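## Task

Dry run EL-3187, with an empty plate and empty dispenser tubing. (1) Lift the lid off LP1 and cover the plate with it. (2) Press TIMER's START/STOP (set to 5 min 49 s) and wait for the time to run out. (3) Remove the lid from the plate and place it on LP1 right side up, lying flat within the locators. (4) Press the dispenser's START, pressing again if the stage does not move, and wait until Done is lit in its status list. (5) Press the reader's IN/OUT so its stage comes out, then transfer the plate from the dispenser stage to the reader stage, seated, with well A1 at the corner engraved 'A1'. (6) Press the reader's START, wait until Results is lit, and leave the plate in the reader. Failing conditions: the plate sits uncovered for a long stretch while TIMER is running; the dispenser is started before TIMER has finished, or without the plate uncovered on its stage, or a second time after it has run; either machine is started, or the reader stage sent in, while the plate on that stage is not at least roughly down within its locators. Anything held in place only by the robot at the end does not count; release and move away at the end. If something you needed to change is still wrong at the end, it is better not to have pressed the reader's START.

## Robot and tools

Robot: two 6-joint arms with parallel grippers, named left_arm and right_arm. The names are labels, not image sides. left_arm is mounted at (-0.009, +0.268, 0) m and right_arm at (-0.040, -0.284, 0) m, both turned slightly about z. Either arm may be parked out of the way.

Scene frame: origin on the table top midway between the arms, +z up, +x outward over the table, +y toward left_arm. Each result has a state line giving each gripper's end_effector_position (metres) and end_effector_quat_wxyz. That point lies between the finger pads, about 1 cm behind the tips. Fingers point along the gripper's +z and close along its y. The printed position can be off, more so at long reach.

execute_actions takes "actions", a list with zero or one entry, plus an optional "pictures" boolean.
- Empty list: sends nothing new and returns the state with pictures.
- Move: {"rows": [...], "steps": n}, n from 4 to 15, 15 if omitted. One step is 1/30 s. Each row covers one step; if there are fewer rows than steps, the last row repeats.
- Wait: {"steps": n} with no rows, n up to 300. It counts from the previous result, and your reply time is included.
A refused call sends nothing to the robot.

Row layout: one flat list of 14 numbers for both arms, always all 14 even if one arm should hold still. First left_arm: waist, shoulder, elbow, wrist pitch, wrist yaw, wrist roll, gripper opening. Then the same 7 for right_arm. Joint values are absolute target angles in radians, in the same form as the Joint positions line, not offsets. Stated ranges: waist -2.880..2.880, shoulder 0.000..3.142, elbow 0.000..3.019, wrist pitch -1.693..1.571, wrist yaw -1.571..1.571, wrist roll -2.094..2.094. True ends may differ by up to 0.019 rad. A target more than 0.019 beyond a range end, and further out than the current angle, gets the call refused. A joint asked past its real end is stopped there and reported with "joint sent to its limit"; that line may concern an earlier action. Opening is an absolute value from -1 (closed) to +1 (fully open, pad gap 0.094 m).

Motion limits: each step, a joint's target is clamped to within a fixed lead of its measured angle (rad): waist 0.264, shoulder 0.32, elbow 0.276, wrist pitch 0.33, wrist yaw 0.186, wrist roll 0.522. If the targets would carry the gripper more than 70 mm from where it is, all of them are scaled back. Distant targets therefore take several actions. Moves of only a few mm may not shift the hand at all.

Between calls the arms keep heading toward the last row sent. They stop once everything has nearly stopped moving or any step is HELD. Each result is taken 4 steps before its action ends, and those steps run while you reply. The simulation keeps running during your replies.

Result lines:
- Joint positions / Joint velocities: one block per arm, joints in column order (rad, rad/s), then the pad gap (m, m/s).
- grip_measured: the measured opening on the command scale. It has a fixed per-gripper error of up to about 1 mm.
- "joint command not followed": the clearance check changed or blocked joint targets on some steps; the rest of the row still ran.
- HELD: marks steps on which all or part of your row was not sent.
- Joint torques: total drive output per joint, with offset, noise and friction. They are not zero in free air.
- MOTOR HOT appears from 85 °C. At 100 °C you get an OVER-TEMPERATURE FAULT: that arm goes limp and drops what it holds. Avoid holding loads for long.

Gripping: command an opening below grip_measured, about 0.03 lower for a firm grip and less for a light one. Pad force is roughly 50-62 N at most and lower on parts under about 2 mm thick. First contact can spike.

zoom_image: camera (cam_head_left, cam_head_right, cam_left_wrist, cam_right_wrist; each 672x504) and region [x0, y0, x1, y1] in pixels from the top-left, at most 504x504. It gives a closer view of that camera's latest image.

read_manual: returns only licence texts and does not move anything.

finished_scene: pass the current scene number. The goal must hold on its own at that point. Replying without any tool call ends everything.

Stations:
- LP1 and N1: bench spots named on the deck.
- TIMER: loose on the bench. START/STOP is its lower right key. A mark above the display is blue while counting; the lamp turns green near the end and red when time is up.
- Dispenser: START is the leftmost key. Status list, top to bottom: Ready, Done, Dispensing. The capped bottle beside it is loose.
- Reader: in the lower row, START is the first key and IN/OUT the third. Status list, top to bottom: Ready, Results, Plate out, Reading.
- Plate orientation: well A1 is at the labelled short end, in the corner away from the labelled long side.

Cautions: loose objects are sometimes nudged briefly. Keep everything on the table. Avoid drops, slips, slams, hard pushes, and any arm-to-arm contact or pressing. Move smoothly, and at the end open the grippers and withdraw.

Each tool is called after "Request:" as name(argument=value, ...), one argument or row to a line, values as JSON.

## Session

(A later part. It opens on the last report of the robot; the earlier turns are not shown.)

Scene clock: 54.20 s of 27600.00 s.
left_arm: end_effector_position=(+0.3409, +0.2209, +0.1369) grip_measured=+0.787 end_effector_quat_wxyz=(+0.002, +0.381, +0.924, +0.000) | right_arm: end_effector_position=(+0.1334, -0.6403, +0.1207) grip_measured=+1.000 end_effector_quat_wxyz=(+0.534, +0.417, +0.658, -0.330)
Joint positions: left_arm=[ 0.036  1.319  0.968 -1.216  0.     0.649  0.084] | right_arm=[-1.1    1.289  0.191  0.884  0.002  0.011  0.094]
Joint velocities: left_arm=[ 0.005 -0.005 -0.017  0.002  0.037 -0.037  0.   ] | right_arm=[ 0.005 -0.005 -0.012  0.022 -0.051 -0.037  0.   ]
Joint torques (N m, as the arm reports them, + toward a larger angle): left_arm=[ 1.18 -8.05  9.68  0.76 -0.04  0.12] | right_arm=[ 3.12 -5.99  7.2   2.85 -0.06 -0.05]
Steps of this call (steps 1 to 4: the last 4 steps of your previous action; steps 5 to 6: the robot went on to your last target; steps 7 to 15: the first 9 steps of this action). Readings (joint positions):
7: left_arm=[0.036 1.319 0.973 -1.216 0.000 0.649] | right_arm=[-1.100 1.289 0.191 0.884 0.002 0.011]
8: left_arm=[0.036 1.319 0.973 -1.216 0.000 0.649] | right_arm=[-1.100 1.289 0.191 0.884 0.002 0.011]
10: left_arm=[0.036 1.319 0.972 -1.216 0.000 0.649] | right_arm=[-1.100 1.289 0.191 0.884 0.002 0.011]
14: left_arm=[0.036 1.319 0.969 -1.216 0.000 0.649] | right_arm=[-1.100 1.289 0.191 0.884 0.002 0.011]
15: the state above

Request:
execute_actions(
  actions=[
    {"rows": [[0.043,1.33,0.971,-1.2005,0,0.66,0.762,-1.1,1.3,0.2,0.9,0,0,1],[0.043,1.33,0.971,-1.199,0,0.66,0.762,-1.1,1.3,0.2,0.9,0,0,1],[0.043,1.33,0.971,-1.198,0,0.66,0.762,-1.1,1.3,0.2,0.9,0,0,1],[0.043,1.33,0.971,-1.197,0,0.66,0.762,-1.1,1.3,0.2,0.9,0,0,1]], "steps": 14},
  ],
  pictures=true,
)

Scene clock: 58.97 s of 27600.00 s.
left_arm: end_effector_position=(+0.3420, +0.2208, +0.1368) grip_measured=+0.787 end_effector_quat_wxyz=(+0.004, +0.381, +0.924, +0.001) | right_arm: end_effector_position=(+0.1334, -0.6403, +0.1207) grip_measured=+1.000 end_effector_quat_wxyz=(+0.534, +0.417, +0.658, -0.330)
Joint positions: left_arm=[ 0.036  1.319  0.968 -1.211  0.     0.649  0.084] | right_arm=[-1.1    1.289  0.191  0.884  0.002  0.011  0.094]
Joint velocities: left_arm=[-0.005  0.015 -0.007 -0.017  0.022 -0.037  0.001] | right_arm=[-0.015 -0.015  0.012 -0.012 -0.037  0.022  0.   ]
Joint torques (N m, as the arm reports them, + toward a larger angle): left_arm=[ 1.32 -7.86  9.7   0.8  -0.04  0.12] | right_arm=[ 3.14 -5.9   7.2   2.82 -0.06 -0.05]
Steps of this call (steps 1 to 4: the last 4 steps of your previous action; steps 5 to 15: the robot went on to your last target; steps 16 to 133: nothing new was sent; steps 134 to 143: the first 10 steps of this action). Readings (joint positions):
134: left_arm=[0.036 1.319 0.968 -1.216 0.000 0.649] | right_arm=[-1.100 1.289 0.191 0.884 0.002 0.011]
135: left_arm=[0.036 1.319 0.968 -1.215 0.000 0.649] | right_arm=[-1.100 1.289 0.191 0.884 0.002 0.011]
137: left_arm=[0.036 1.319 0.968 -1.213 0.000 0.649] | right_arm=[-1.100 1.289 0.191 0.884 0.002 0.011]
141: left_arm=[0.036 1.319 0.968 -1.211 0.000 0.649] | right_arm=[-1.100 1.289 0.191 0.884 0.002 0.011]
143: the state above

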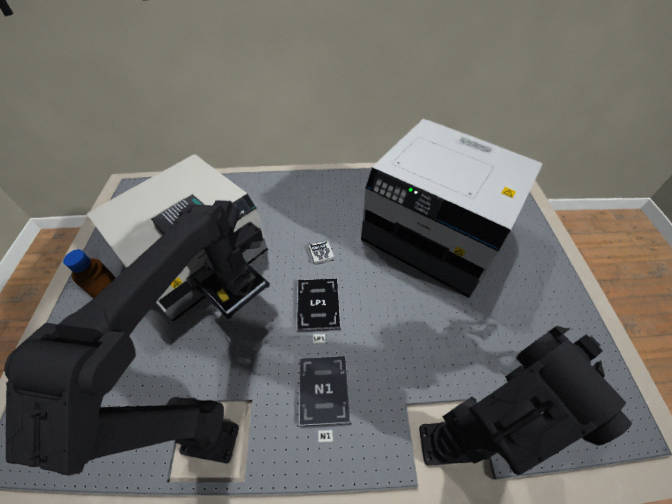

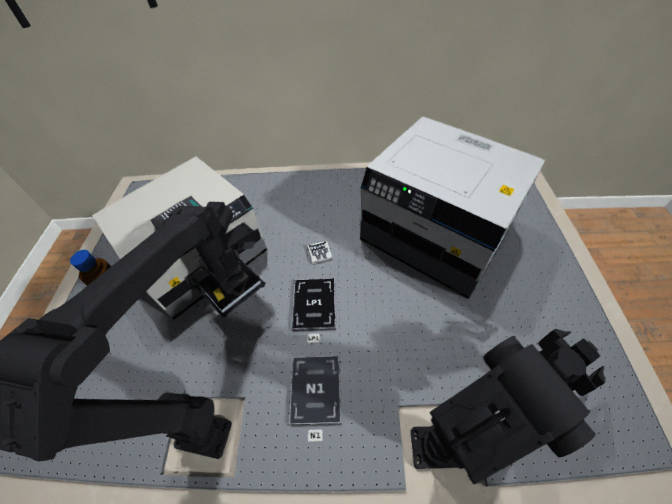

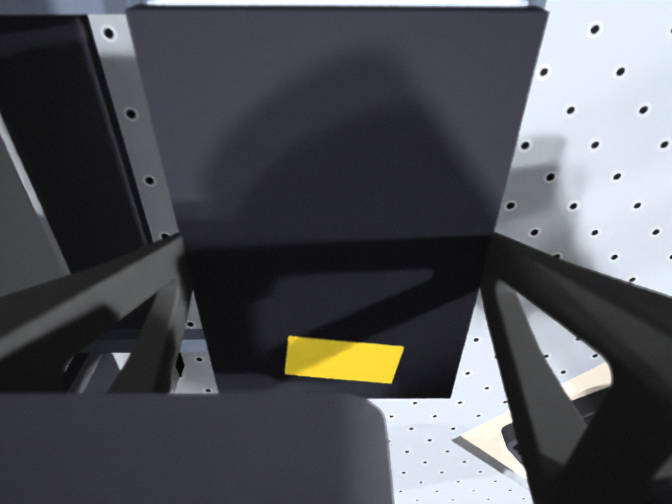

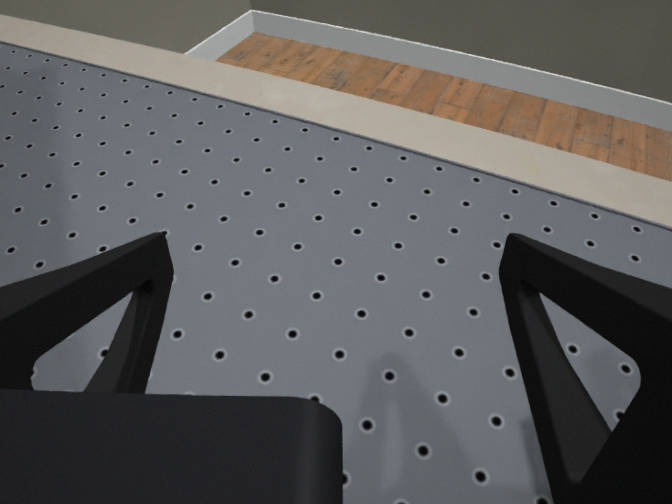

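Request:
execute_actions(
  actions=[
    {"rows": [[0.043,1.331,0.971,-1.197,0,0.66,0.762,-1.1,1.3,0.2,0.9,0,0,1],[0.043,1.332,0.971,-1.197,0,0.66,0.762,-1.1,1.3,0.2,0.9,0,0,1],[0.043,1.333,0.971,-1.197,0,0.66,0.762,-1.1,1.3,0.2,0.9,0,0,1],[0.043,1.334,0.971,-1.197,0,0.66,0.762,-1.1,1.3,0.2,0.9,0,0,1],[0.043,1.335,0.971,-1.197,0,0.66,0.762,-1.1,1.3,0.2,0.9,0,0,1],[0.043,1.336,0.971,-1.197,0,0.66,0.762,-1.1,1.3,0.2,0.9,0,0,1],[0.043,1.337,0.971,-1.197,0,0.66,0.762,-1.1,1.3,0.2,0.9,0,0,1],[0.043,1.338,0.971,-1.197,0,0.66,0.762,-1.1,1.3,0.2,0.9,0,0,1],[0.043,1.339,0.971,-1.197,0,0.66,0.762,-1.1,1.3,0.2,0.9,0,0,1],[0.043,1.34,0.971,-1.197,0,0.66,0.762,-1.1,1.3,0.2,0.9,0,0,1],[0.043,1.341,0.971,-1.197,0,0.66,0.762,-1.1,1.3,0.2,0.9,0,0,1],[0.043,1.342,0.971,-1.197,0,0.66,0.762,-1.1,1.3,0.2,0.9,0,0,1]], "steps": 15},
  ],
)

Request:
execute_actions(
  actions=[
    {"steps": 10},
  ],
  pictures=true,
)

Scene clock: 59.67 s of 27600.00 s.
left_arm: end_effector_position=(+0.3420, +0.2208, +0.1337) grip_measured=+0.787 end_effector_quat_wxyz=(-0.001, +0.381, +0.924, -0.000) | right_arm: end_effector_position=(+0.1334, -0.6403, +0.1207) grip_measured=+1.000 end_effector_quat_wxyz=(+0.534, +0.417, +0.658, -0.330)
Joint positions: left_arm=[ 0.036  1.328  0.968 -1.211  0.     0.649  0.084] | right_arm=[-1.1    1.289  0.191  0.884  0.002  0.011  0.094]
Joint velocities: left_arm=[-0.024  0.044 -0.002 -0.007 -0.007  0.007  0.   ] | right_arm=[-0.005 -0.005 -0.007 -0.002  0.007  0.037  0.   ]
Joint torques (N m, as the arm reports them, + toward a larger angle): left_arm=[ 1.25 -8.04  9.67  0.74 -0.02  0.14] | right_arm=[ 3.18 -5.96  7.19  2.83 -0.06 -0.05]
Steps of this call (steps 1 to 4: the last 4 steps of your previous action; steps 5 to 10: the robot went on to your last target; steps 11 to 21: the first 11 steps of this action). Readings (joint positions):
11: left_arm=[0.036 1.319 0.968 -1.211 0.000 0.649] | right_arm=[-1.100 1.289 0.191 0.884 0.002 0.011]
12: left_arm=[0.036 1.320 0.968 -1.211 0.000 0.649] | right_arm=[-1.100 1.289 0.191 0.884 0.002 0.011]
14: left_arm=[0.036 1.320 0.968 -1.211 0.000 0.649] | right_arm=[-1.100 1.289 0.191 0.884 0.002 0.011]
18: left_arm=[0.036 1.324 0.968 -1.211 0.000 0.649] | right_arm=[-1.100 1.289 0.191 0.884 0.002 0.011]
21: the state above

Scene clock: 60.00 s of 27600.00 s.
left_arm: end_effector_position=(+0.3420, +0.2208, +0.1327) grip_measured=+0.787 end_effector_quat_wxyz=(-0.002, +0.381, +0.924, -0.001) | right_arm: end_effector_position=(+0.1334, -0.6403, +0.1207) grip_measured=+1.000 end_effector_quat_wxyz=(+0.534, +0.417, +0.658, -0.330)
Joint positions: left_arm=[ 0.036  1.332  0.968 -1.211  0.     0.649  0.084] | right_arm=[-1.1    1.289  0.191  0.884  0.002  0.011  0.094]
Joint velocities: left_arm=[-0.005  0.005 -0.022 -0.022  0.051 -0.007 -0.   ] | right_arm=[-0.005 -0.015 -0.012 -0.002  0.022 -0.022  0.   ]
Joint torques (N m, as the arm reports them, + toward a larger angle): left_arm=[ 1.25 -8.01  9.68  0.73 -0.04  0.13] | right_arm=[ 3.04 -5.94  7.2   2.83 -0.06 -0.04]
Kept back: nothing.
Steps of this call (steps 1 to 4: the last 4 steps of your previous action; steps 5 to 10: the robot went on to your last target). Readings (joint positions):
1: left_arm=[0.036 1.330 0.968 -1.211 0.000 0.649] | right_arm=[-1.100 1.289 0.191 0.884 0.002 0.011]
2: left_arm=[0.036 1.331 0.968 -1.211 0.000 0.649] | right_arm=[-1.100 1.289 0.191 0.884 0.002 0.011]
4: left_arm=[0.036 1.332 0.968 -1.211 0.000 0.649] | right_arm=[-1.100 1.289 0.191 0.884 0.002 0.011]
8: left_arm=[0.036 1.332 0.968 -1.211 0.000 0.649] | right_arm=[-1.100 1.289 0.191 0.884 0.002 0.011]
10: the state above

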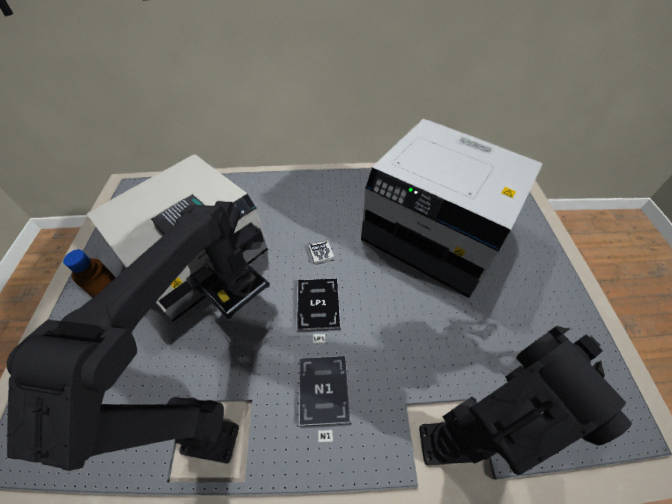

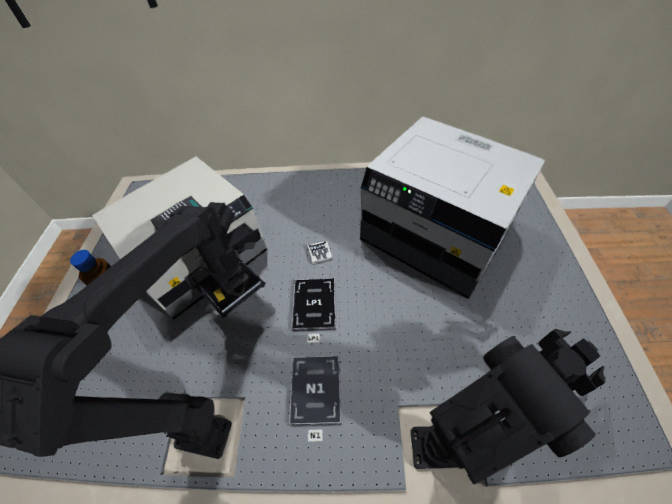

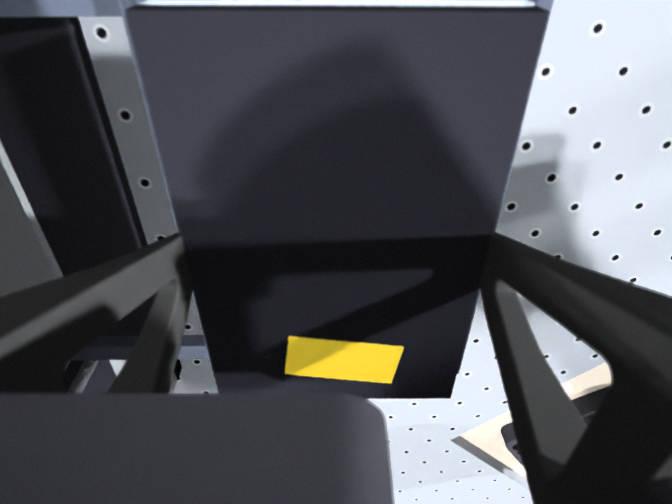

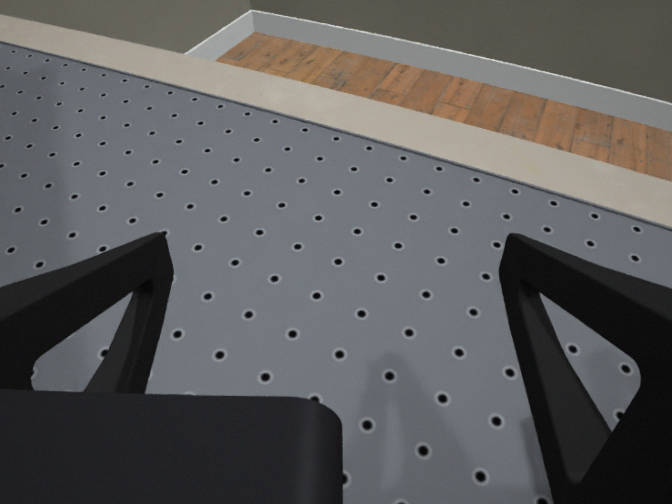

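Request:
execute_actions(
  actions=[
    {"rows": [[0.043,1.343,0.971,-1.197,0,0.66,0.762,-1.1,1.3,0.2,0.9,0,0,1],[0.043,1.344,0.971,-1.197,0,0.66,0.762,-1.1,1.3,0.2,0.9,0,0,1],[0.043,1.345,0.971,-1.197,0,0.66,0.762,-1.1,1.3,0.2,0.9,0,0,1],[0.043,1.346,0.971,-1.197,0,0.66,0.762,-1.1,1.3,0.2,0.9,0,0,1],[0.043,1.347,0.971,-1.197,0,0.66,0.762,-1.1,1.3,0.2,0.9,0,0,1],[0.043,1.348,0.971,-1.197,0,0.66,0.762,-1.1,1.3,0.2,0.9,0,0,1],[0.043,1.349,0.971,-1.197,0,0.66,0.762,-1.1,1.3,0.2,0.9,0,0,1],[0.043,1.35,0.971,-1.197,0,0.66,0.762,-1.1,1.3,0.2,0.9,0,0,1],[0.043,1.351,0.971,-1.197,0,0.66,0.762,-1.1,1.3,0.2,0.9,0,0,1]], "steps": 15},
  ],
)

Request:
execute_actions(
  actions=[
    {"steps": 8},
  ],
  pictures=true,
)

Scene clock: 60.70 s of 27600.00 s.
left_arm: end_effector_position=(+0.3420, +0.2208, +0.1326) grip_measured=+0.787 end_effector_quat_wxyz=(-0.002, +0.381, +0.924, -0.001) | right_arm: end_effector_position=(+0.1334, -0.6403, +0.1207) grip_measured=+1.000 end_effector_quat_wxyz=(+0.534, +0.417, +0.658, -0.330)
Joint positions: left_arm=[ 0.036  1.332  0.968 -1.211  0.     0.649  0.084] | right_arm=[-1.1    1.289  0.191  0.884  0.002  0.011  0.094]
Joint velocities: left_arm=[-0.005 -0.024  0.007  0.007  0.022  0.051  0.   ] | right_arm=[-0.005  0.005  0.002 -0.012  0.037 -0.037  0.   ]
Joint torques (N m, as the arm reports them, + toward a larger angle): left_arm=[ 1.43 -7.26  9.68  0.76 -0.04  0.12] | right_arm=[ 3.08 -6.06  7.21  2.82 -0.06 -0.05]
Steps of this call (steps 1 to 10: the robot went on to your last target; steps 11 to 21: the first 11 steps of this action). Readings (joint positions):
11: left_arm=[0.036 1.332 0.968 -1.211 0.000 0.649] | right_arm=[-1.100 1.289 0.191 0.884 0.002 0.011]
12: left_arm=[0.036 1.332 0.968 -1.211 0.000 0.649] | right_arm=[-1.100 1.289 0.191 0.884 0.002 0.011]
14: left_arm=[0.036 1.332 0.968 -1.211 0.000 0.649] | right_arm=[-1.100 1.289 0.191 0.884 0.002 0.011]
18: left_arm=[0.036 1.332 0.968 -1.211 0.000 0.649] | right_arm=[-1.100 1.289 0.191 0.884 0.002 0.011]
21: the state above

Scene clock: 60.97 s of 27600.00 s.
left_arm: end_effector_position=(+0.3420, +0.2208, +0.1326) grip_measured=+0.787 end_effector_quat_wxyz=(-0.002, +0.381, +0.924, -0.001) | right_arm: end_effector_position=(+0.1334, -0.6403, +0.1207) grip_measured=+1.000 end_effector_quat_wxyz=(+0.534, +0.417, +0.658, -0.330)
Joint positions: left_arm=[ 0.036  1.332  0.968 -1.211  0.     0.649  0.084] | right_arm=[-1.1    1.289  0.191  0.884  0.002  0.011  0.094]
Joint velocities: left_arm=[-0.024  0.015  0.007  0.012 -0.037 -0.007 -0.002] | right_arm=[-0.015 -0.005  0.002 -0.007 -0.007  0.022  0.   ]
Joint torques (N m, as the arm reports them, + toward a larger angle): left_arm=[ 1.19 -7.32  9.67  0.77 -0.04  0.13] | right_arm=[ 3.08 -5.95  7.22  2.84 -0.06 -0.04]
Kept back: nothing.
Steps of this call (steps 1 to 4: the last 4 steps of your previous action; steps 5 to 8: the robot went on to your last target). Readings (joint positions):
1: left_arm=[0.036 1.332 0.968 -1.211 0.000 0.649] | right_arm=[-1.100 1.289 0.191 0.884 0.002 0.011]
2: left_arm=[0.036 1.332 0.968 -1.211 0.000 0.649] | right_arm=[-1.100 1.289 0.191 0.884 0.002 0.011]
4: left_arm=[0.036 1.332 0.968 -1.211 0.000 0.649] | right_arm=[-1.100 1.289 0.191 0.884 0.002 0.011]
8: the state above

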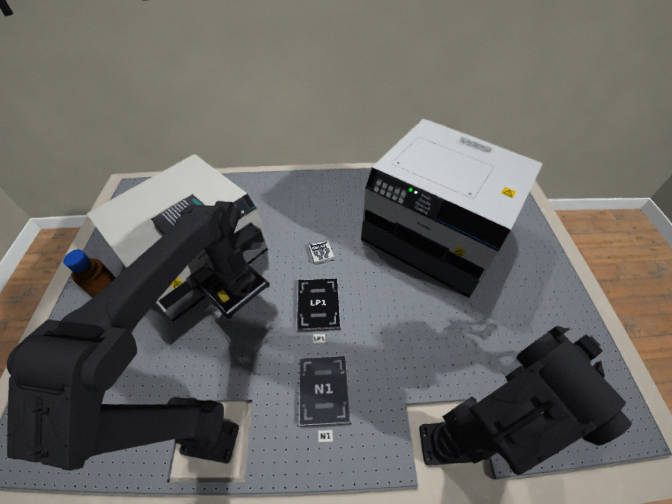

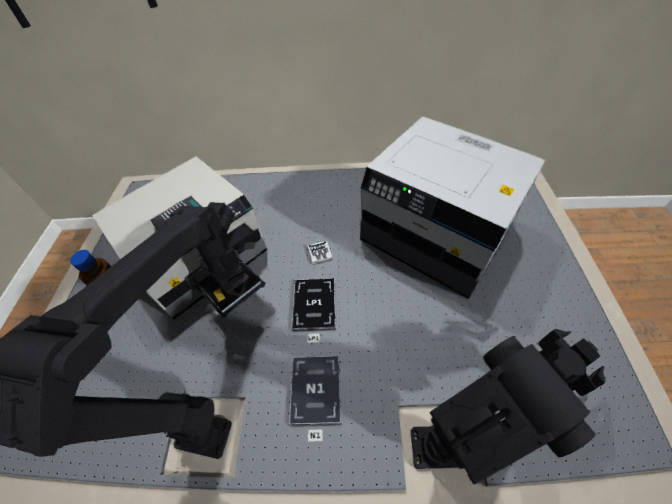

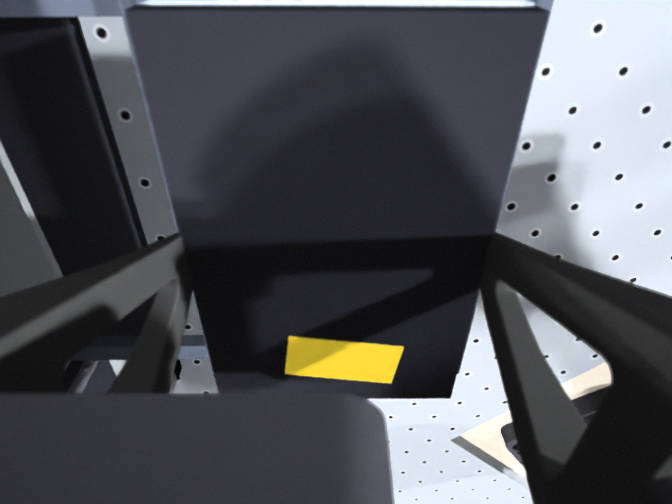

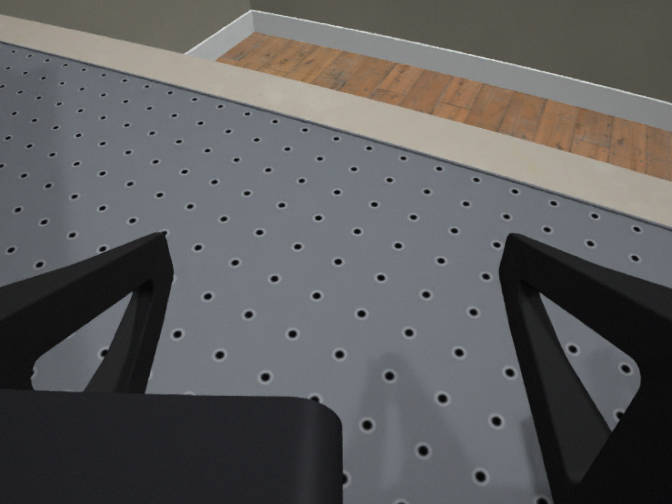

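Request:
zoom_image(
  camera="cam_left_wrist",
  region=[490, 0, 560, 20],
)

Request:
zoom_image(
  camera="cam_left_wrist",
  region=[115, 0, 185, 20],
)

Request:
zoom_image(
  camera="cam_head_left",
  region=[200, 265, 280, 325],
)

Region (490, 0, 560, 20) of cam_left_wrist's 672x504 image, scaled by 7.200, with more detail than that image has; it fills the top 144 rows of this view, and the rest is white.

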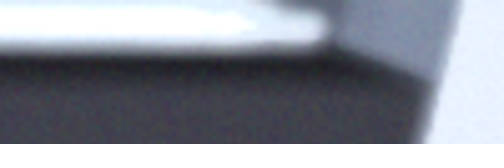

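Region (115, 0, 185, 20) of cam_left_wrist's 672x504 image, scaled by 7.200, with more detail than that image has; it fills the top 144 rows of this view, and the rest is white.

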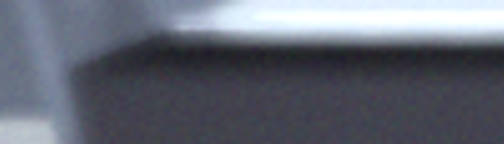

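Region (200, 265, 280, 325) of cam_head_left's 672x504 image, scaled by 6.300, with more detail than that image has; it fills the top 378 rows of this view, and the rest is white.

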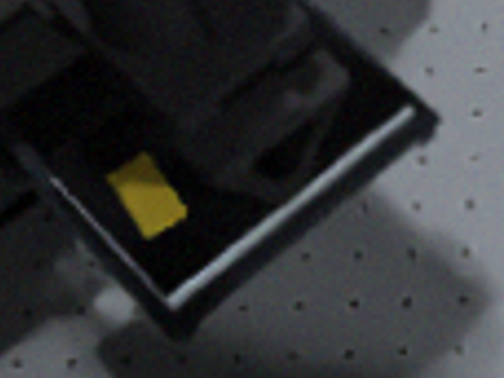

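Request:
execute_actions(
  actions=[
    {"rows": [[0.043,1.346,0.971,-1.197,0,0.66,0.762,-1.1,1.3,0.2,0.9,0,0,1],[0.043,1.341,0.971,-1.197,0,0.66,0.77,-1.1,1.3,0.2,0.9,0,0,1],[0.043,1.336,0.971,-1.197,0,0.66,0.78,-1.1,1.3,0.2,0.9,0,0,1],[0.043,1.333,0.975,-1.197,0,0.66,0.79,-1.1,1.3,0.2,0.9,0,0,1],[0.043,1.332,0.978,-1.197,0,0.66,0.8,-1.1,1.3,0.2,0.9,0,0,1],[0.043,1.332,0.98,-1.197,0,0.66,0.82,-1.1,1.3,0.2,0.9,0,0,1],[0.043,1.332,0.98,-1.197,0,0.66,0.85,-1.1,1.3,0.2,0.9,0,0,1],[0.043,1.332,0.98,-1.197,0,0.66,0.9,-1.1,1.3,0.2,0.9,0,0,1],[0.043,1.332,0.98,-1.197,0,0.66,0.95,-1.1,1.3,0.2,0.9,0,0,1],[0.043,1.332,0.98,-1.197,0,0.66,1,-1.1,1.3,0.2,0.9,0,0,1]], "steps": 15},
  ],
)

Request:
execute_actions(
  actions=[
    {"steps": 6},
  ],
  pictures=true,
)

Scene clock: 61.90 s of 27600.00 s.
left_arm: end_effector_position=(+0.3421, +0.2208, +0.1326) grip_measured=+1.000 end_effector_quat_wxyz=(-0.002, +0.381, +0.924, -0.001) | right_arm: end_effector_position=(+0.1334, -0.6403, +0.1207) grip_measured=+1.000 end_effector_quat_wxyz=(+0.534, +0.417, +0.658, -0.330)
Joint positions: left_arm=[ 0.036  1.332  0.968 -1.211  0.     0.649  0.094] | right_arm=[-1.1    1.289  0.191  0.884  0.002  0.011  0.094]
Joint velocities: left_arm=[-0.015 -0.015 -0.007  0.022 -0.007 -0.037  0.   ] | right_arm=[ 0.015  0.005 -0.002 -0.002 -0.007  0.051  0.   ]
Joint torques (N m, as the arm reports them, + toward a larger angle): left_arm=[ 1.31 -8.77 10.55  0.84 -0.05  0.12] | right_arm=[ 3.06 -5.98  7.19  2.84 -0.06 -0.04]
Steps of this call (steps 1 to 15: the robot went on to your last target; steps 16 to 17: nothing new was sent; steps 18 to 28: the first 11 steps of this action). Readings (joint positions):
18: left_arm=[0.036 1.332 0.968 -1.211 0.000 0.649] | right_arm=[-1.100 1.289 0.191 0.884 0.002 0.011]
19: left_arm=[0.036 1.332 0.968 -1.211 0.000 0.649] | right_arm=[-1.100 1.289 0.191 0.884 0.002 0.011]
21: left_arm=[0.036 1.332 0.968 -1.211 0.000 0.649] | right_arm=[-1.100 1.289 0.191 0.884 0.002 0.011]
25: left_arm=[0.036 1.332 0.968 -1.211 0.000 0.649] | right_arm=[-1.100 1.289 0.191 0.884 0.002 0.011]
28: the state above

Scene clock: 62.10 s of 27600.00 s.
left_arm: end_effector_position=(+0.3421, +0.2208, +0.1326) grip_measured=+1.000 end_effector_quat_wxyz=(-0.002, +0.381, +0.924, -0.001) | right_arm: end_effector_position=(+0.1334, -0.6403, +0.1207) grip_measured=+1.000 end_effector_quat_wxyz=(+0.534, +0.417, +0.658, -0.330)
Joint positions: left_arm=[ 0.036  1.332  0.968 -1.211  0.     0.649  0.094] | right_arm=[-1.1    1.289  0.191  0.884  0.002  0.011  0.094]
Joint velocities: left_arm=[ 0.005 -0.024  0.002 -0.032  0.037 -0.007  0.   ] | right_arm=[ 0.005 -0.015  0.002 -0.002 -0.095 -0.022  0.   ]
Joint torques (N m, as the arm reports them, + toward a larger angle): left_arm=[ 1.32 -8.55 10.41  0.72 -0.04  0.12] | right_arm=[ 3.12 -5.92  7.19  2.83 -0.06 -0.05]
Kept back: nothing.
Steps of this call (steps 1 to 4: the last 4 steps of your previous action; steps 5 to 6: the robot went on to your last target). Readings (joint positions):
1: left_arm=[0.036 1.332 0.968 -1.211 0.000 0.649] | right_arm=[-1.100 1.289 0.191 0.884 0.002 0.011]
2: left_arm=[0.036 1.332 0.968 -1.211 0.000 0.649] | right_arm=[-1.100 1.289 0.191 0.884 0.002 0.011]
4: left_arm=[0.036 1.332 0.968 -1.211 0.000 0.649] | right_arm=[-1.100 1.289 0.191 0.884 0.002 0.011]
6: the state above

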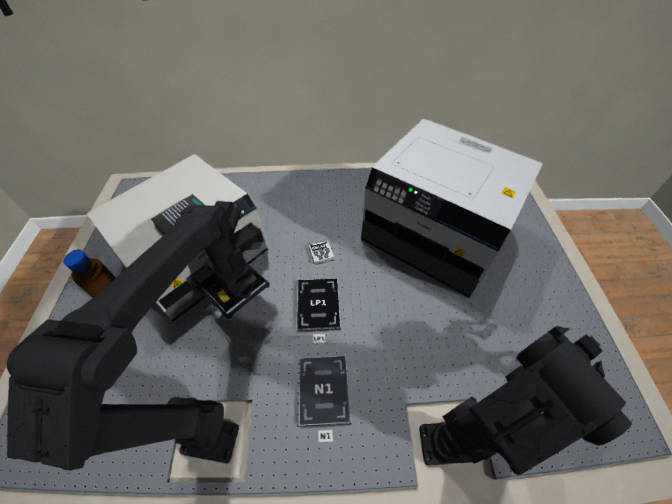

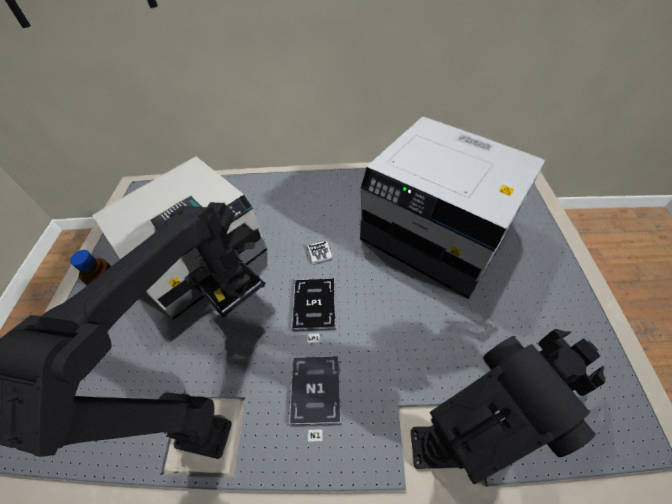

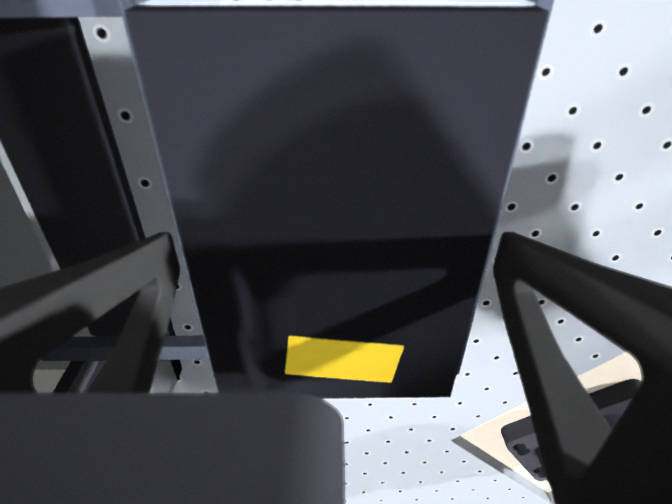

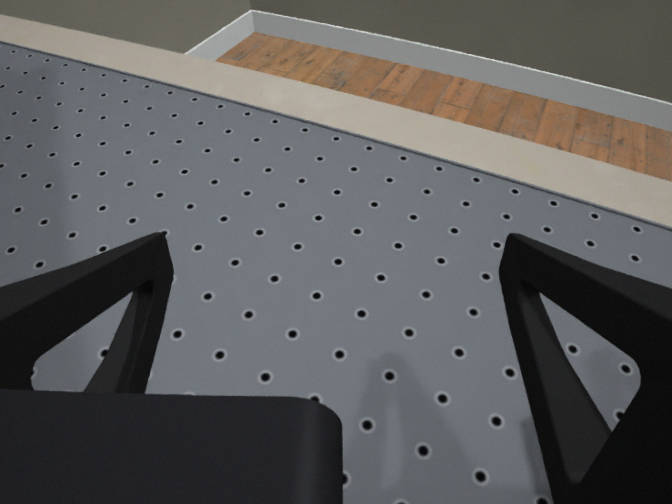

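Request:
zoom_image(
  camera="cam_left_wrist",
  region=[130, 0, 340, 20],
)

Request:
zoom_image(
  camera="cam_head_left",
  region=[295, 230, 345, 275],
)

Region (130, 0, 340, 20) of cam_left_wrist's 672x504 image, scaled by 2.400, with more detail than that image has; it fills the top 48 rows of this view, and the rest is white.

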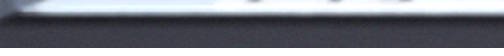

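Region (295, 230, 345, 275) of cam_head_left's 672x504 image, scaled by 10.080, with more detail than that image has; it fills the top 454 rows of this view, and the rest is white.

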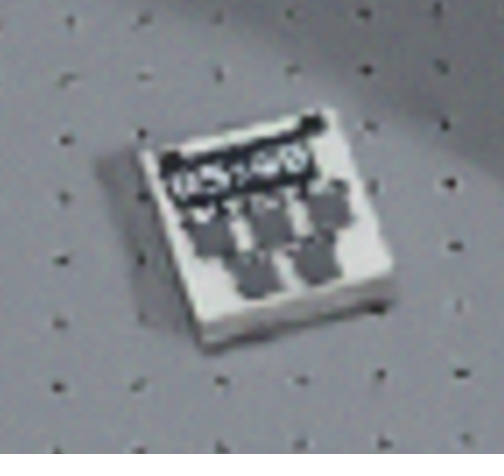

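Request:
execute_actions(
  actions=[
    {"rows": [[0.043,1.324,0.986,-1.197,0,0.66,1,-1.1,1.3,0.2,0.9,0,0,1],[0.043,1.316,0.992,-1.197,0,0.66,1,-1.1,1.3,0.2,0.9,0,0,1],[0.043,1.308,0.998,-1.197,0,0.66,1,-1.1,1.3,0.2,0.9,0,0,1],[0.043,1.3,1.004,-1.197,0,0.66,1,-1.1,1.3,0.2,0.9,0,0,1],[0.043,1.292,1.008,-1.197,0,0.66,1,-1.1,1.3,0.2,0.9,0,0,1],[0.043,1.284,1.01,-1.197,0,0.66,1,-1.1,1.3,0.2,0.9,0,0,1],[0.043,1.276,1.012,-1.197,0,0.66,1,-1.1,1.3,0.2,0.9,0,0,1],[0.043,1.268,1.02,-1.205,0,0.66,1,-1.1,1.3,0.2,0.9,0,0,1],[0.043,1.262,1.03,-1.215,0,0.66,1,-1.1,1.3,0.2,0.9,0,0,1],[0.043,1.258,1.042,-1.228,0,0.66,1,-1.1,1.3,0.2,0.9,0,0,1],[0.038,1.258,1.055,-1.242,0,0.65,1,-1.1,1.3,0.2,0.9,0,0,1],[0.028,1.262,1.068,-1.256,0,0.62,1,-1.1,1.3,0.2,0.9,0,0,1],[0.014,1.27,1.081,-1.27,0,0.58,1,-1.1,1.3,0.2,0.9,0,0,1],[-0.002,1.282,1.094,-1.283,0,0.53,0.9,-1.1,1.3,0.2,0.9,0,0,1],[-0.02,1.296,1.108,-1.295,0,0.47,0.7,-1.1,1.3,0.2,0.9,0,0,1]], "steps": 15},
  ],
)

Request:
execute_actions(
  actions=[
    {"rows": [[-0.038,1.311,1.123,-1.305,0,0.42,0.5,-1.1,1.3,0.2,0.9,0,0,1],[-0.056,1.326,1.138,-1.313,0,0.37,0.3,-1.1,1.3,0.2,0.9,0,0,1],[-0.074,1.342,1.153,-1.32,0,0.32,0.1,-1.1,1.3,0.2,0.9,0,0,1],[-0.092,1.358,1.168,-1.326,0,0.27,-0.1,-1.1,1.3,0.2,0.9,0,0,1],[-0.11,1.375,1.183,-1.33,0,0.22,-0.3,-1.1,1.3,0.2,0.9,0,0,1],[-0.128,1.392,1.198,-1.333,0,0.17,-0.5,-1.1,1.3,0.2,0.9,0,0,1],[-0.146,1.409,1.213,-1.335,0,0.12,-0.7,-1.1,1.3,0.2,0.9,0,0,1],[-0.164,1.426,1.228,-1.335,0,0.07,-0.85,-1.1,1.3,0.2,0.9,0,0,1],[-0.182,1.443,1.243,-1.335,0,0.02,-0.95,-1.1,1.3,0.2,0.9,0,0,1],[-0.2,1.46,1.258,-1.335,0,-0.03,-1,-1.1,1.3,0.2,0.9,0,0,1],[-0.218,1.477,1.273,-1.335,0,-0.08,-1,-1.1,1.3,0.2,0.9,0,0,1],[-0.236,1.494,1.288,-1.335,0,-0.13,-1,-1.1,1.3,0.2,0.9,0,0,1],[-0.254,1.511,1.303,-1.335,0,-0.18,-1,-1.1,1.3,0.2,0.9,0,0,1],[-0.272,1.528,1.318,-1.335,0,-0.23,-1,-1.1,1.3,0.2,0.9,0,0,1],[-0.288,1.545,1.333,-1.335,0,-0.28,-1,-1.1,1.3,0.2,0.9,0,0,1]], "steps": 15},
  ],
)

Request:
execute_actions(
  actions=[
    {"rows": [[-0.302,1.562,1.348,-1.33,0,-0.33,-1,-1.1,1.3,0.2,0.9,0,0,1],[-0.314,1.579,1.363,-1.322,0,-0.38,-1,-1.1,1.3,0.2,0.9,0,0,1],[-0.324,1.596,1.378,-1.314,0,-0.43,-1,-1.1,1.3,0.2,0.9,0,0,1],[-0.332,1.613,1.393,-1.306,0,-0.48,-1,-1.1,1.3,0.2,0.9,0,0,1],[-0.338,1.63,1.408,-1.298,0,-0.53,-1,-1.1,1.3,0.2,0.9,0,0,1],[-0.343,1.647,1.423,-1.29,0,-0.58,-1,-1.1,1.3,0.2,0.9,0,0,1],[-0.347,1.664,1.438,-1.282,0,-0.62,-1,-1.1,1.3,0.2,0.9,0,0,1],[-0.35,1.681,1.452,-1.274,0,-0.66,-1,-1.1,1.3,0.2,0.9,0,0,1],[-0.35,1.698,1.465,-1.266,0,-0.69,-1,-1.1,1.3,0.2,0.9,0,0,1],[-0.35,1.715,1.477,-1.258,0,-0.72,-1,-1.1,1.3,0.2,0.9,0,0,1],[-0.35,1.732,1.488,-1.25,0,-0.74,-1,-1.1,1.3,0.2,0.9,0,0,1],[-0.35,1.749,1.498,-1.243,0,-0.76,-1,-1.1,1.3,0.2,0.9,0,0,1],[-0.35,1.765,1.507,-1.236,0,-0.77,-1,-1.1,1.3,0.2,0.9,0,0,1],[-0.35,1.78,1.515,-1.23,0,-0.78,-1,-1.1,1.3,0.2,0.9,0,0,1],[-0.35,1.794,1.522,-1.224,0,-0.78,-1,-1.1,1.3,0.2,0.9,0,0,1]], "steps": 15},
  ],
)

Request:
execute_actions(
  actions=[
    {"rows": [[-0.35,1.807,1.528,-1.219,0,-0.78,-1,-1.1,1.3,0.2,0.9,0,0,1],[-0.35,1.819,1.533,-1.215,0,-0.78,-1,-1.1,1.3,0.2,0.9,0,0,1],[-0.35,1.83,1.537,-1.212,0,-0.78,-1,-1.1,1.3,0.2,0.9,0,0,1],[-0.35,1.839,1.54,-1.21,0,-0.78,-1,-1.1,1.3,0.2,0.9,0,0,1],[-0.35,1.845,1.543,-1.208,0,-0.78,-1,-1.1,1.3,0.2,0.9,0,0,1],[-0.35,1.849,1.545,-1.208,0,-0.78,-1,-1.1,1.3,0.2,0.9,0,0,1],[-0.35,1.851,1.545,-1.208,0,-0.78,-1,-1.1,1.3,0.2,0.9,0,0,1]], "steps": 15},
  ],
)

Request:
execute_actions(
  actions=[
    {"steps": 8},
  ],
  pictures=true,
)

Scene clock: 65.63 s of 27600.00 s.
left_arm: end_effector_position=(+0.3422, +0.2208, +0.1492) grip_measured=+1.000 end_effector_quat_wxyz=(+0.019, +0.381, +0.924, +0.005) | right_arm: end_effector_position=(+0.1334, -0.6403, +0.1207) grip_measured=+1.000 end_effector_quat_wxyz=(+0.534, +0.417, +0.658, -0.330)
Joint positions: left_arm=[ 0.036  1.288  0.973 -1.217  0.     0.649  0.094] | right_arm=[-1.1    1.289  0.191  0.884  0.002  0.011  0.094]
Joint velocities: left_arm=[-0.005 -0.21   0.159 -0.237  0.007  0.037  0.   ] | right_arm=[-0.005 -0.005 -0.032  0.002 -0.007 -0.066  0.   ]
Joint torques (N m, as the arm reports them, + toward a larger angle): left_arm=[ 1.19 -9.89 15.99  0.09 -0.05  0.05] | right_arm=[ 3.06 -5.96  7.2   2.85 -0.06 -0.05]
Steps of this call (steps 1 to 15: the robot went on to your last target; steps 16 to 95: nothing new was sent; steps 96 to 106: the first 11 steps of this action). Readings (joint positions):
96: left_arm=[0.036 1.332 0.968 -1.211 0.000 0.649] | right_arm=[-1.100 1.289 0.191 0.884 0.002 0.011]
97: left_arm=[0.036 1.332 0.968 -1.211 0.000 0.649] | right_arm=[-1.100 1.289 0.191 0.884 0.002 0.011]
99: left_arm=[0.036 1.331 0.968 -1.211 0.000 0.649] | right_arm=[-1.100 1.289 0.191 0.884 0.002 0.011]
103: left_arm=[0.036 1.313 0.968 -1.211 0.000 0.649] | right_arm=[-1.100 1.289 0.191 0.884 0.002 0.011]
106: the state above

Scene clock: 66.13 s of 27600.00 s.
left_arm: end_effector_position=(+0.3781, +0.1274, +0.1795) grip_measured=-0.978 end_effector_quat_wxyz=(+0.006, +0.238, +0.971, -0.001) | right_arm: end_effector_position=(+0.1334, -0.6403, +0.1207) grip_measured=+1.000 end_effector_quat_wxyz=(+0.534, +0.417, +0.658, -0.330)
Joint positions: left_arm=[-0.178  1.434  1.197 -1.322  0.     0.131  0.001] | right_arm=[-1.1    1.289  0.191  0.884  0.002  0.011  0.094]
Joint velocities: left_arm=[-0.532  0.591  0.359 -0.027  0.037 -1.341 -0.011] | right_arm=[-0.005 -0.005  0.007 -0.012 -0.051 -0.081  0.   ]
Joint torques (N m, as the arm reports them, + toward a larger angle): left_arm=[  0.28 -10.53  14.6   -0.21  -0.09  -0.08] | right_arm=[ 3.05 -5.95  7.21  2.85 -0.06 -0.05]
Steps of this call (steps 1 to 4: the last 4 steps of your previous action; steps 5 to 15: the first 11 steps of this action). Readings (joint positions):
5: left_arm=[0.017 1.282 1.039 -1.273 0.000 0.563] | right_arm=[-1.100 1.289 0.191 0.884 0.002 0.011]
6: left_arm=[0.003 1.287 1.056 -1.284 0.000 0.528] | right_arm=[-1.100 1.289 0.191 0.884 0.002 0.011]
8: left_arm=[-0.034 1.305 1.091 -1.301 0.000 0.450] | right_arm=[-1.100 1.289 0.191 0.884 0.002 0.011]
12: left_arm=[-0.121 1.372 1.156 -1.319 0.000 0.274] | right_arm=[-1.100 1.289 0.191 0.884 0.002 0.011]
15: the state above

Scene clock: 66.63 s of 27600.00 s.
left_arm: end_effector_position=(+0.4303, +0.0169, +0.1493) grip_measured=-0.983 end_effector_quat_wxyz=(+0.008, -0.029, +1.000, -0.005) | right_arm: end_effector_position=(+0.1334, -0.6403, +0.1207) grip_measured=+1.000 end_effector_quat_wxyz=(+0.534, +0.417, +0.658, -0.330)
Joint positions: left_arm=[-0.349  1.689  1.415 -1.279  0.    -0.577  0.001] | right_arm=[-1.1    1.289  0.191  0.884  0.002  0.011  0.094]
Joint velocities: left_arm=[ 0.015  0.454  0.418  0.232  0.007 -1.077  0.   ] | right_arm=[-0.005 -0.015 -0.012 -0.002 -0.007 -0.037  0.   ]
Joint torques (N m, as the arm reports them, + toward a larger angle): left_arm=[  1.37 -13.64  13.94   0.76  -0.14  -0.1 ] | right_arm=[ 3.06 -5.97  7.2   2.81 -0.06 -0.04]
Steps of this call (steps 1 to 4: the last 4 steps of your previous action; steps 5 to 15: the first 11 steps of this action). Readings (joint positions):
5: left_arm=[-0.264 1.530 1.263 -1.323 0.000 -0.113] | right_arm=[-1.100 1.289 0.191 0.884 0.002 0.011]
6: left_arm=[-0.280 1.547 1.278 -1.323 0.000 -0.162] | right_arm=[-1.100 1.289 0.191 0.884 0.002 0.011]
8: left_arm=[-0.308 1.580 1.308 -1.322 0.000 -0.262] | right_arm=[-1.100 1.289 0.191 0.884 0.002 0.011]
12: left_arm=[-0.343 1.642 1.370 -1.302 0.000 -0.455] | right_arm=[-1.100 1.289 0.191 0.884 0.002 0.011]
15: the state above

Scene clock: 67.13 s of 27600.00 s.
left_arm: end_effector_position=(+0.4633, -0.0019, +0.0887) grip_measured=-0.983 end_effector_quat_wxyz=(-0.010, -0.121, +0.993, +0.007) | right_arm: end_effector_position=(+0.1334, -0.6403, +0.1207) grip_measured=+1.000 end_effector_quat_wxyz=(+0.534, +0.417, +0.658, -0.330)
Joint positions: left_arm=[-0.349  1.859  1.484 -1.221  0.    -0.761  0.001] | right_arm=[-1.1    1.289  0.191  0.884  0.002  0.011  0.094]
Joint velocities: left_arm=[-0.005 -0.005  0.007 -0.022 -0.007 -0.139  0.   ] | right_arm=[-0.015 -0.005  0.007  0.012  0.125  0.037  0.   ]
Joint torques (N m, as the arm reports them, + toward a larger angle): left_arm=[  0.36 -18.21  14.63   0.66  -0.17  -0.04] | right_arm=[ 3.13 -5.99  7.21  2.81 -0.06 -0.05]
Steps of this call (steps 1 to 4: the last 4 steps of your previous action; steps 5 to 15: the first 11 steps of this action). Readings (joint positions):
5: left_arm=[-0.349 1.768 1.467 -1.242 0.000 -0.703] | right_arm=[-1.100 1.289 0.191 0.884 0.002 0.011]
6: left_arm=[-0.349 1.782 1.473 -1.236 0.000 -0.716] | right_arm=[-1.100 1.289 0.191 0.884 0.002 0.011]
8: left_arm=[-0.349 1.810 1.481 -1.228 0.000 -0.735] | right_arm=[-1.100 1.289 0.191 0.884 0.002 0.011]
12: left_arm=[-0.349 1.850 1.484 -1.221 0.000 -0.755] | right_arm=[-1.100 1.289 0.191 0.884 0.002 0.011]
15: the state above

Scene clock: 67.40 s of 27600.00 s.
left_arm: end_effector_position=(+0.4651, -0.0030, +0.0906) grip_measured=-0.983 end_effector_quat_wxyz=(-0.008, -0.124, +0.992, +0.006) | right_arm: end_effector_position=(+0.1334, -0.6403, +0.1207) grip_measured=+1.000 end_effector_quat_wxyz=(+0.534, +0.417, +0.658, -0.330)
Joint positions: left_arm=[-0.349  1.859  1.49  -1.221  0.    -0.767  0.001] | right_arm=[-1.1    1.289  0.191  0.884  0.002  0.011  0.094]
Joint velocities: left_arm=[ 0.005 -0.005 -0.017 -0.002 -0.037 -0.037 -0.001] | right_arm=[ 0.005  0.005  0.012  0.002 -0.022 -0.051  0.   ]
Joint torques (N m, as the arm reports them, + toward a larger angle): left_arm=[  0.33 -17.94  14.21   0.69  -0.17  -0.11] | right_arm=[ 3.07 -5.97  7.2   2.83 -0.06 -0.05]
Kept back: nothing.
Steps of this call (steps 1 to 4: the last 4 steps of your previous action; steps 5 to 8: the robot went on to your last target). Readings (joint positions):
1: left_arm=[-0.349 1.859 1.484 -1.221 0.000 -0.763] | right_arm=[-1.100 1.289 0.191 0.884 0.002 0.011]
2: left_arm=[-0.349 1.859 1.485 -1.221 0.000 -0.764] | right_arm=[-1.100 1.289 0.191 0.884 0.002 0.011]
4: left_arm=[-0.349 1.859 1.488 -1.221 0.000 -0.765] | right_arm=[-1.100 1.289 0.191 0.884 0.002 0.011]
8: the state above

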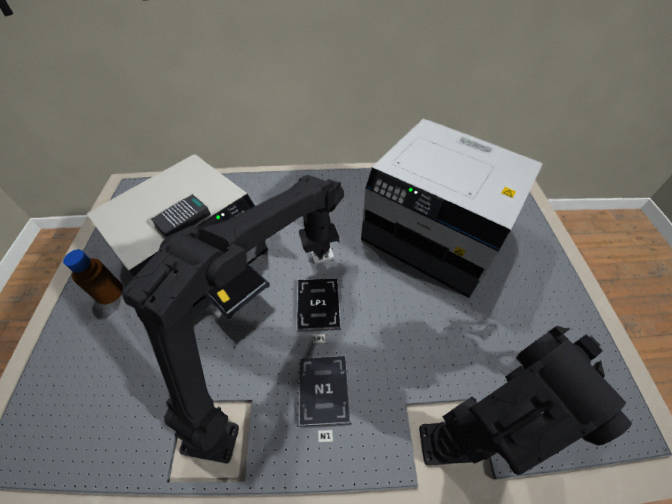

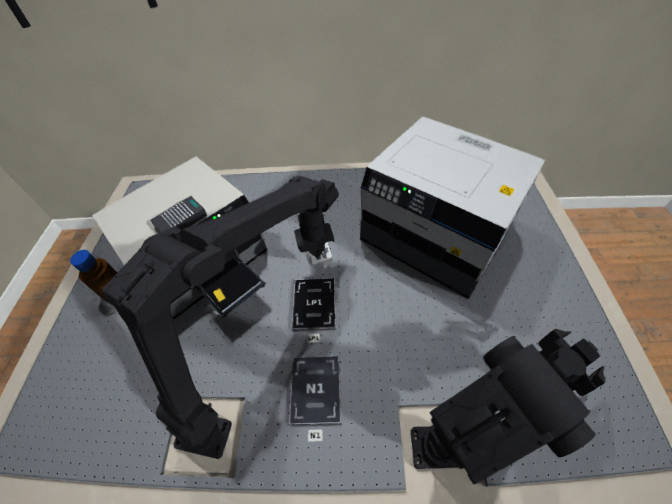

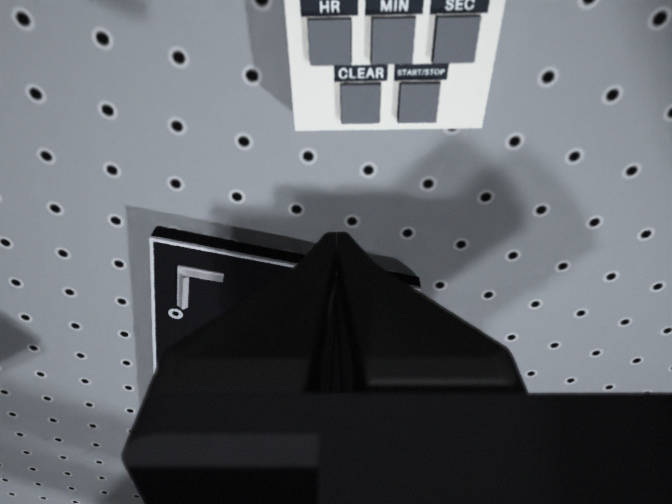

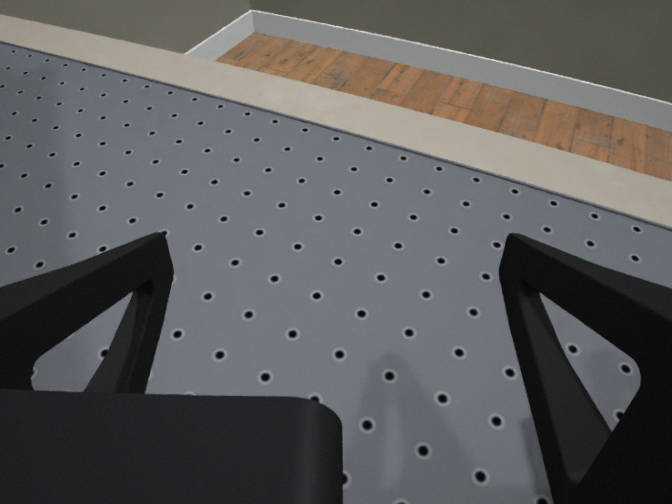

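Request:
zoom_image(
  camera="cam_left_wrist",
  region=[280, 0, 510, 140],
)

Region (280, 0, 510, 140) of cam_left_wrist's 672x504 image, scaled by 2.191, with more detail than that image has; it fills the top 307 rows of this view, and the rest is white.

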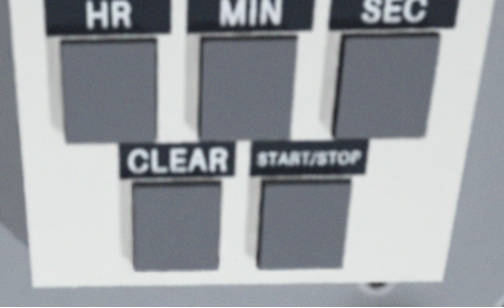

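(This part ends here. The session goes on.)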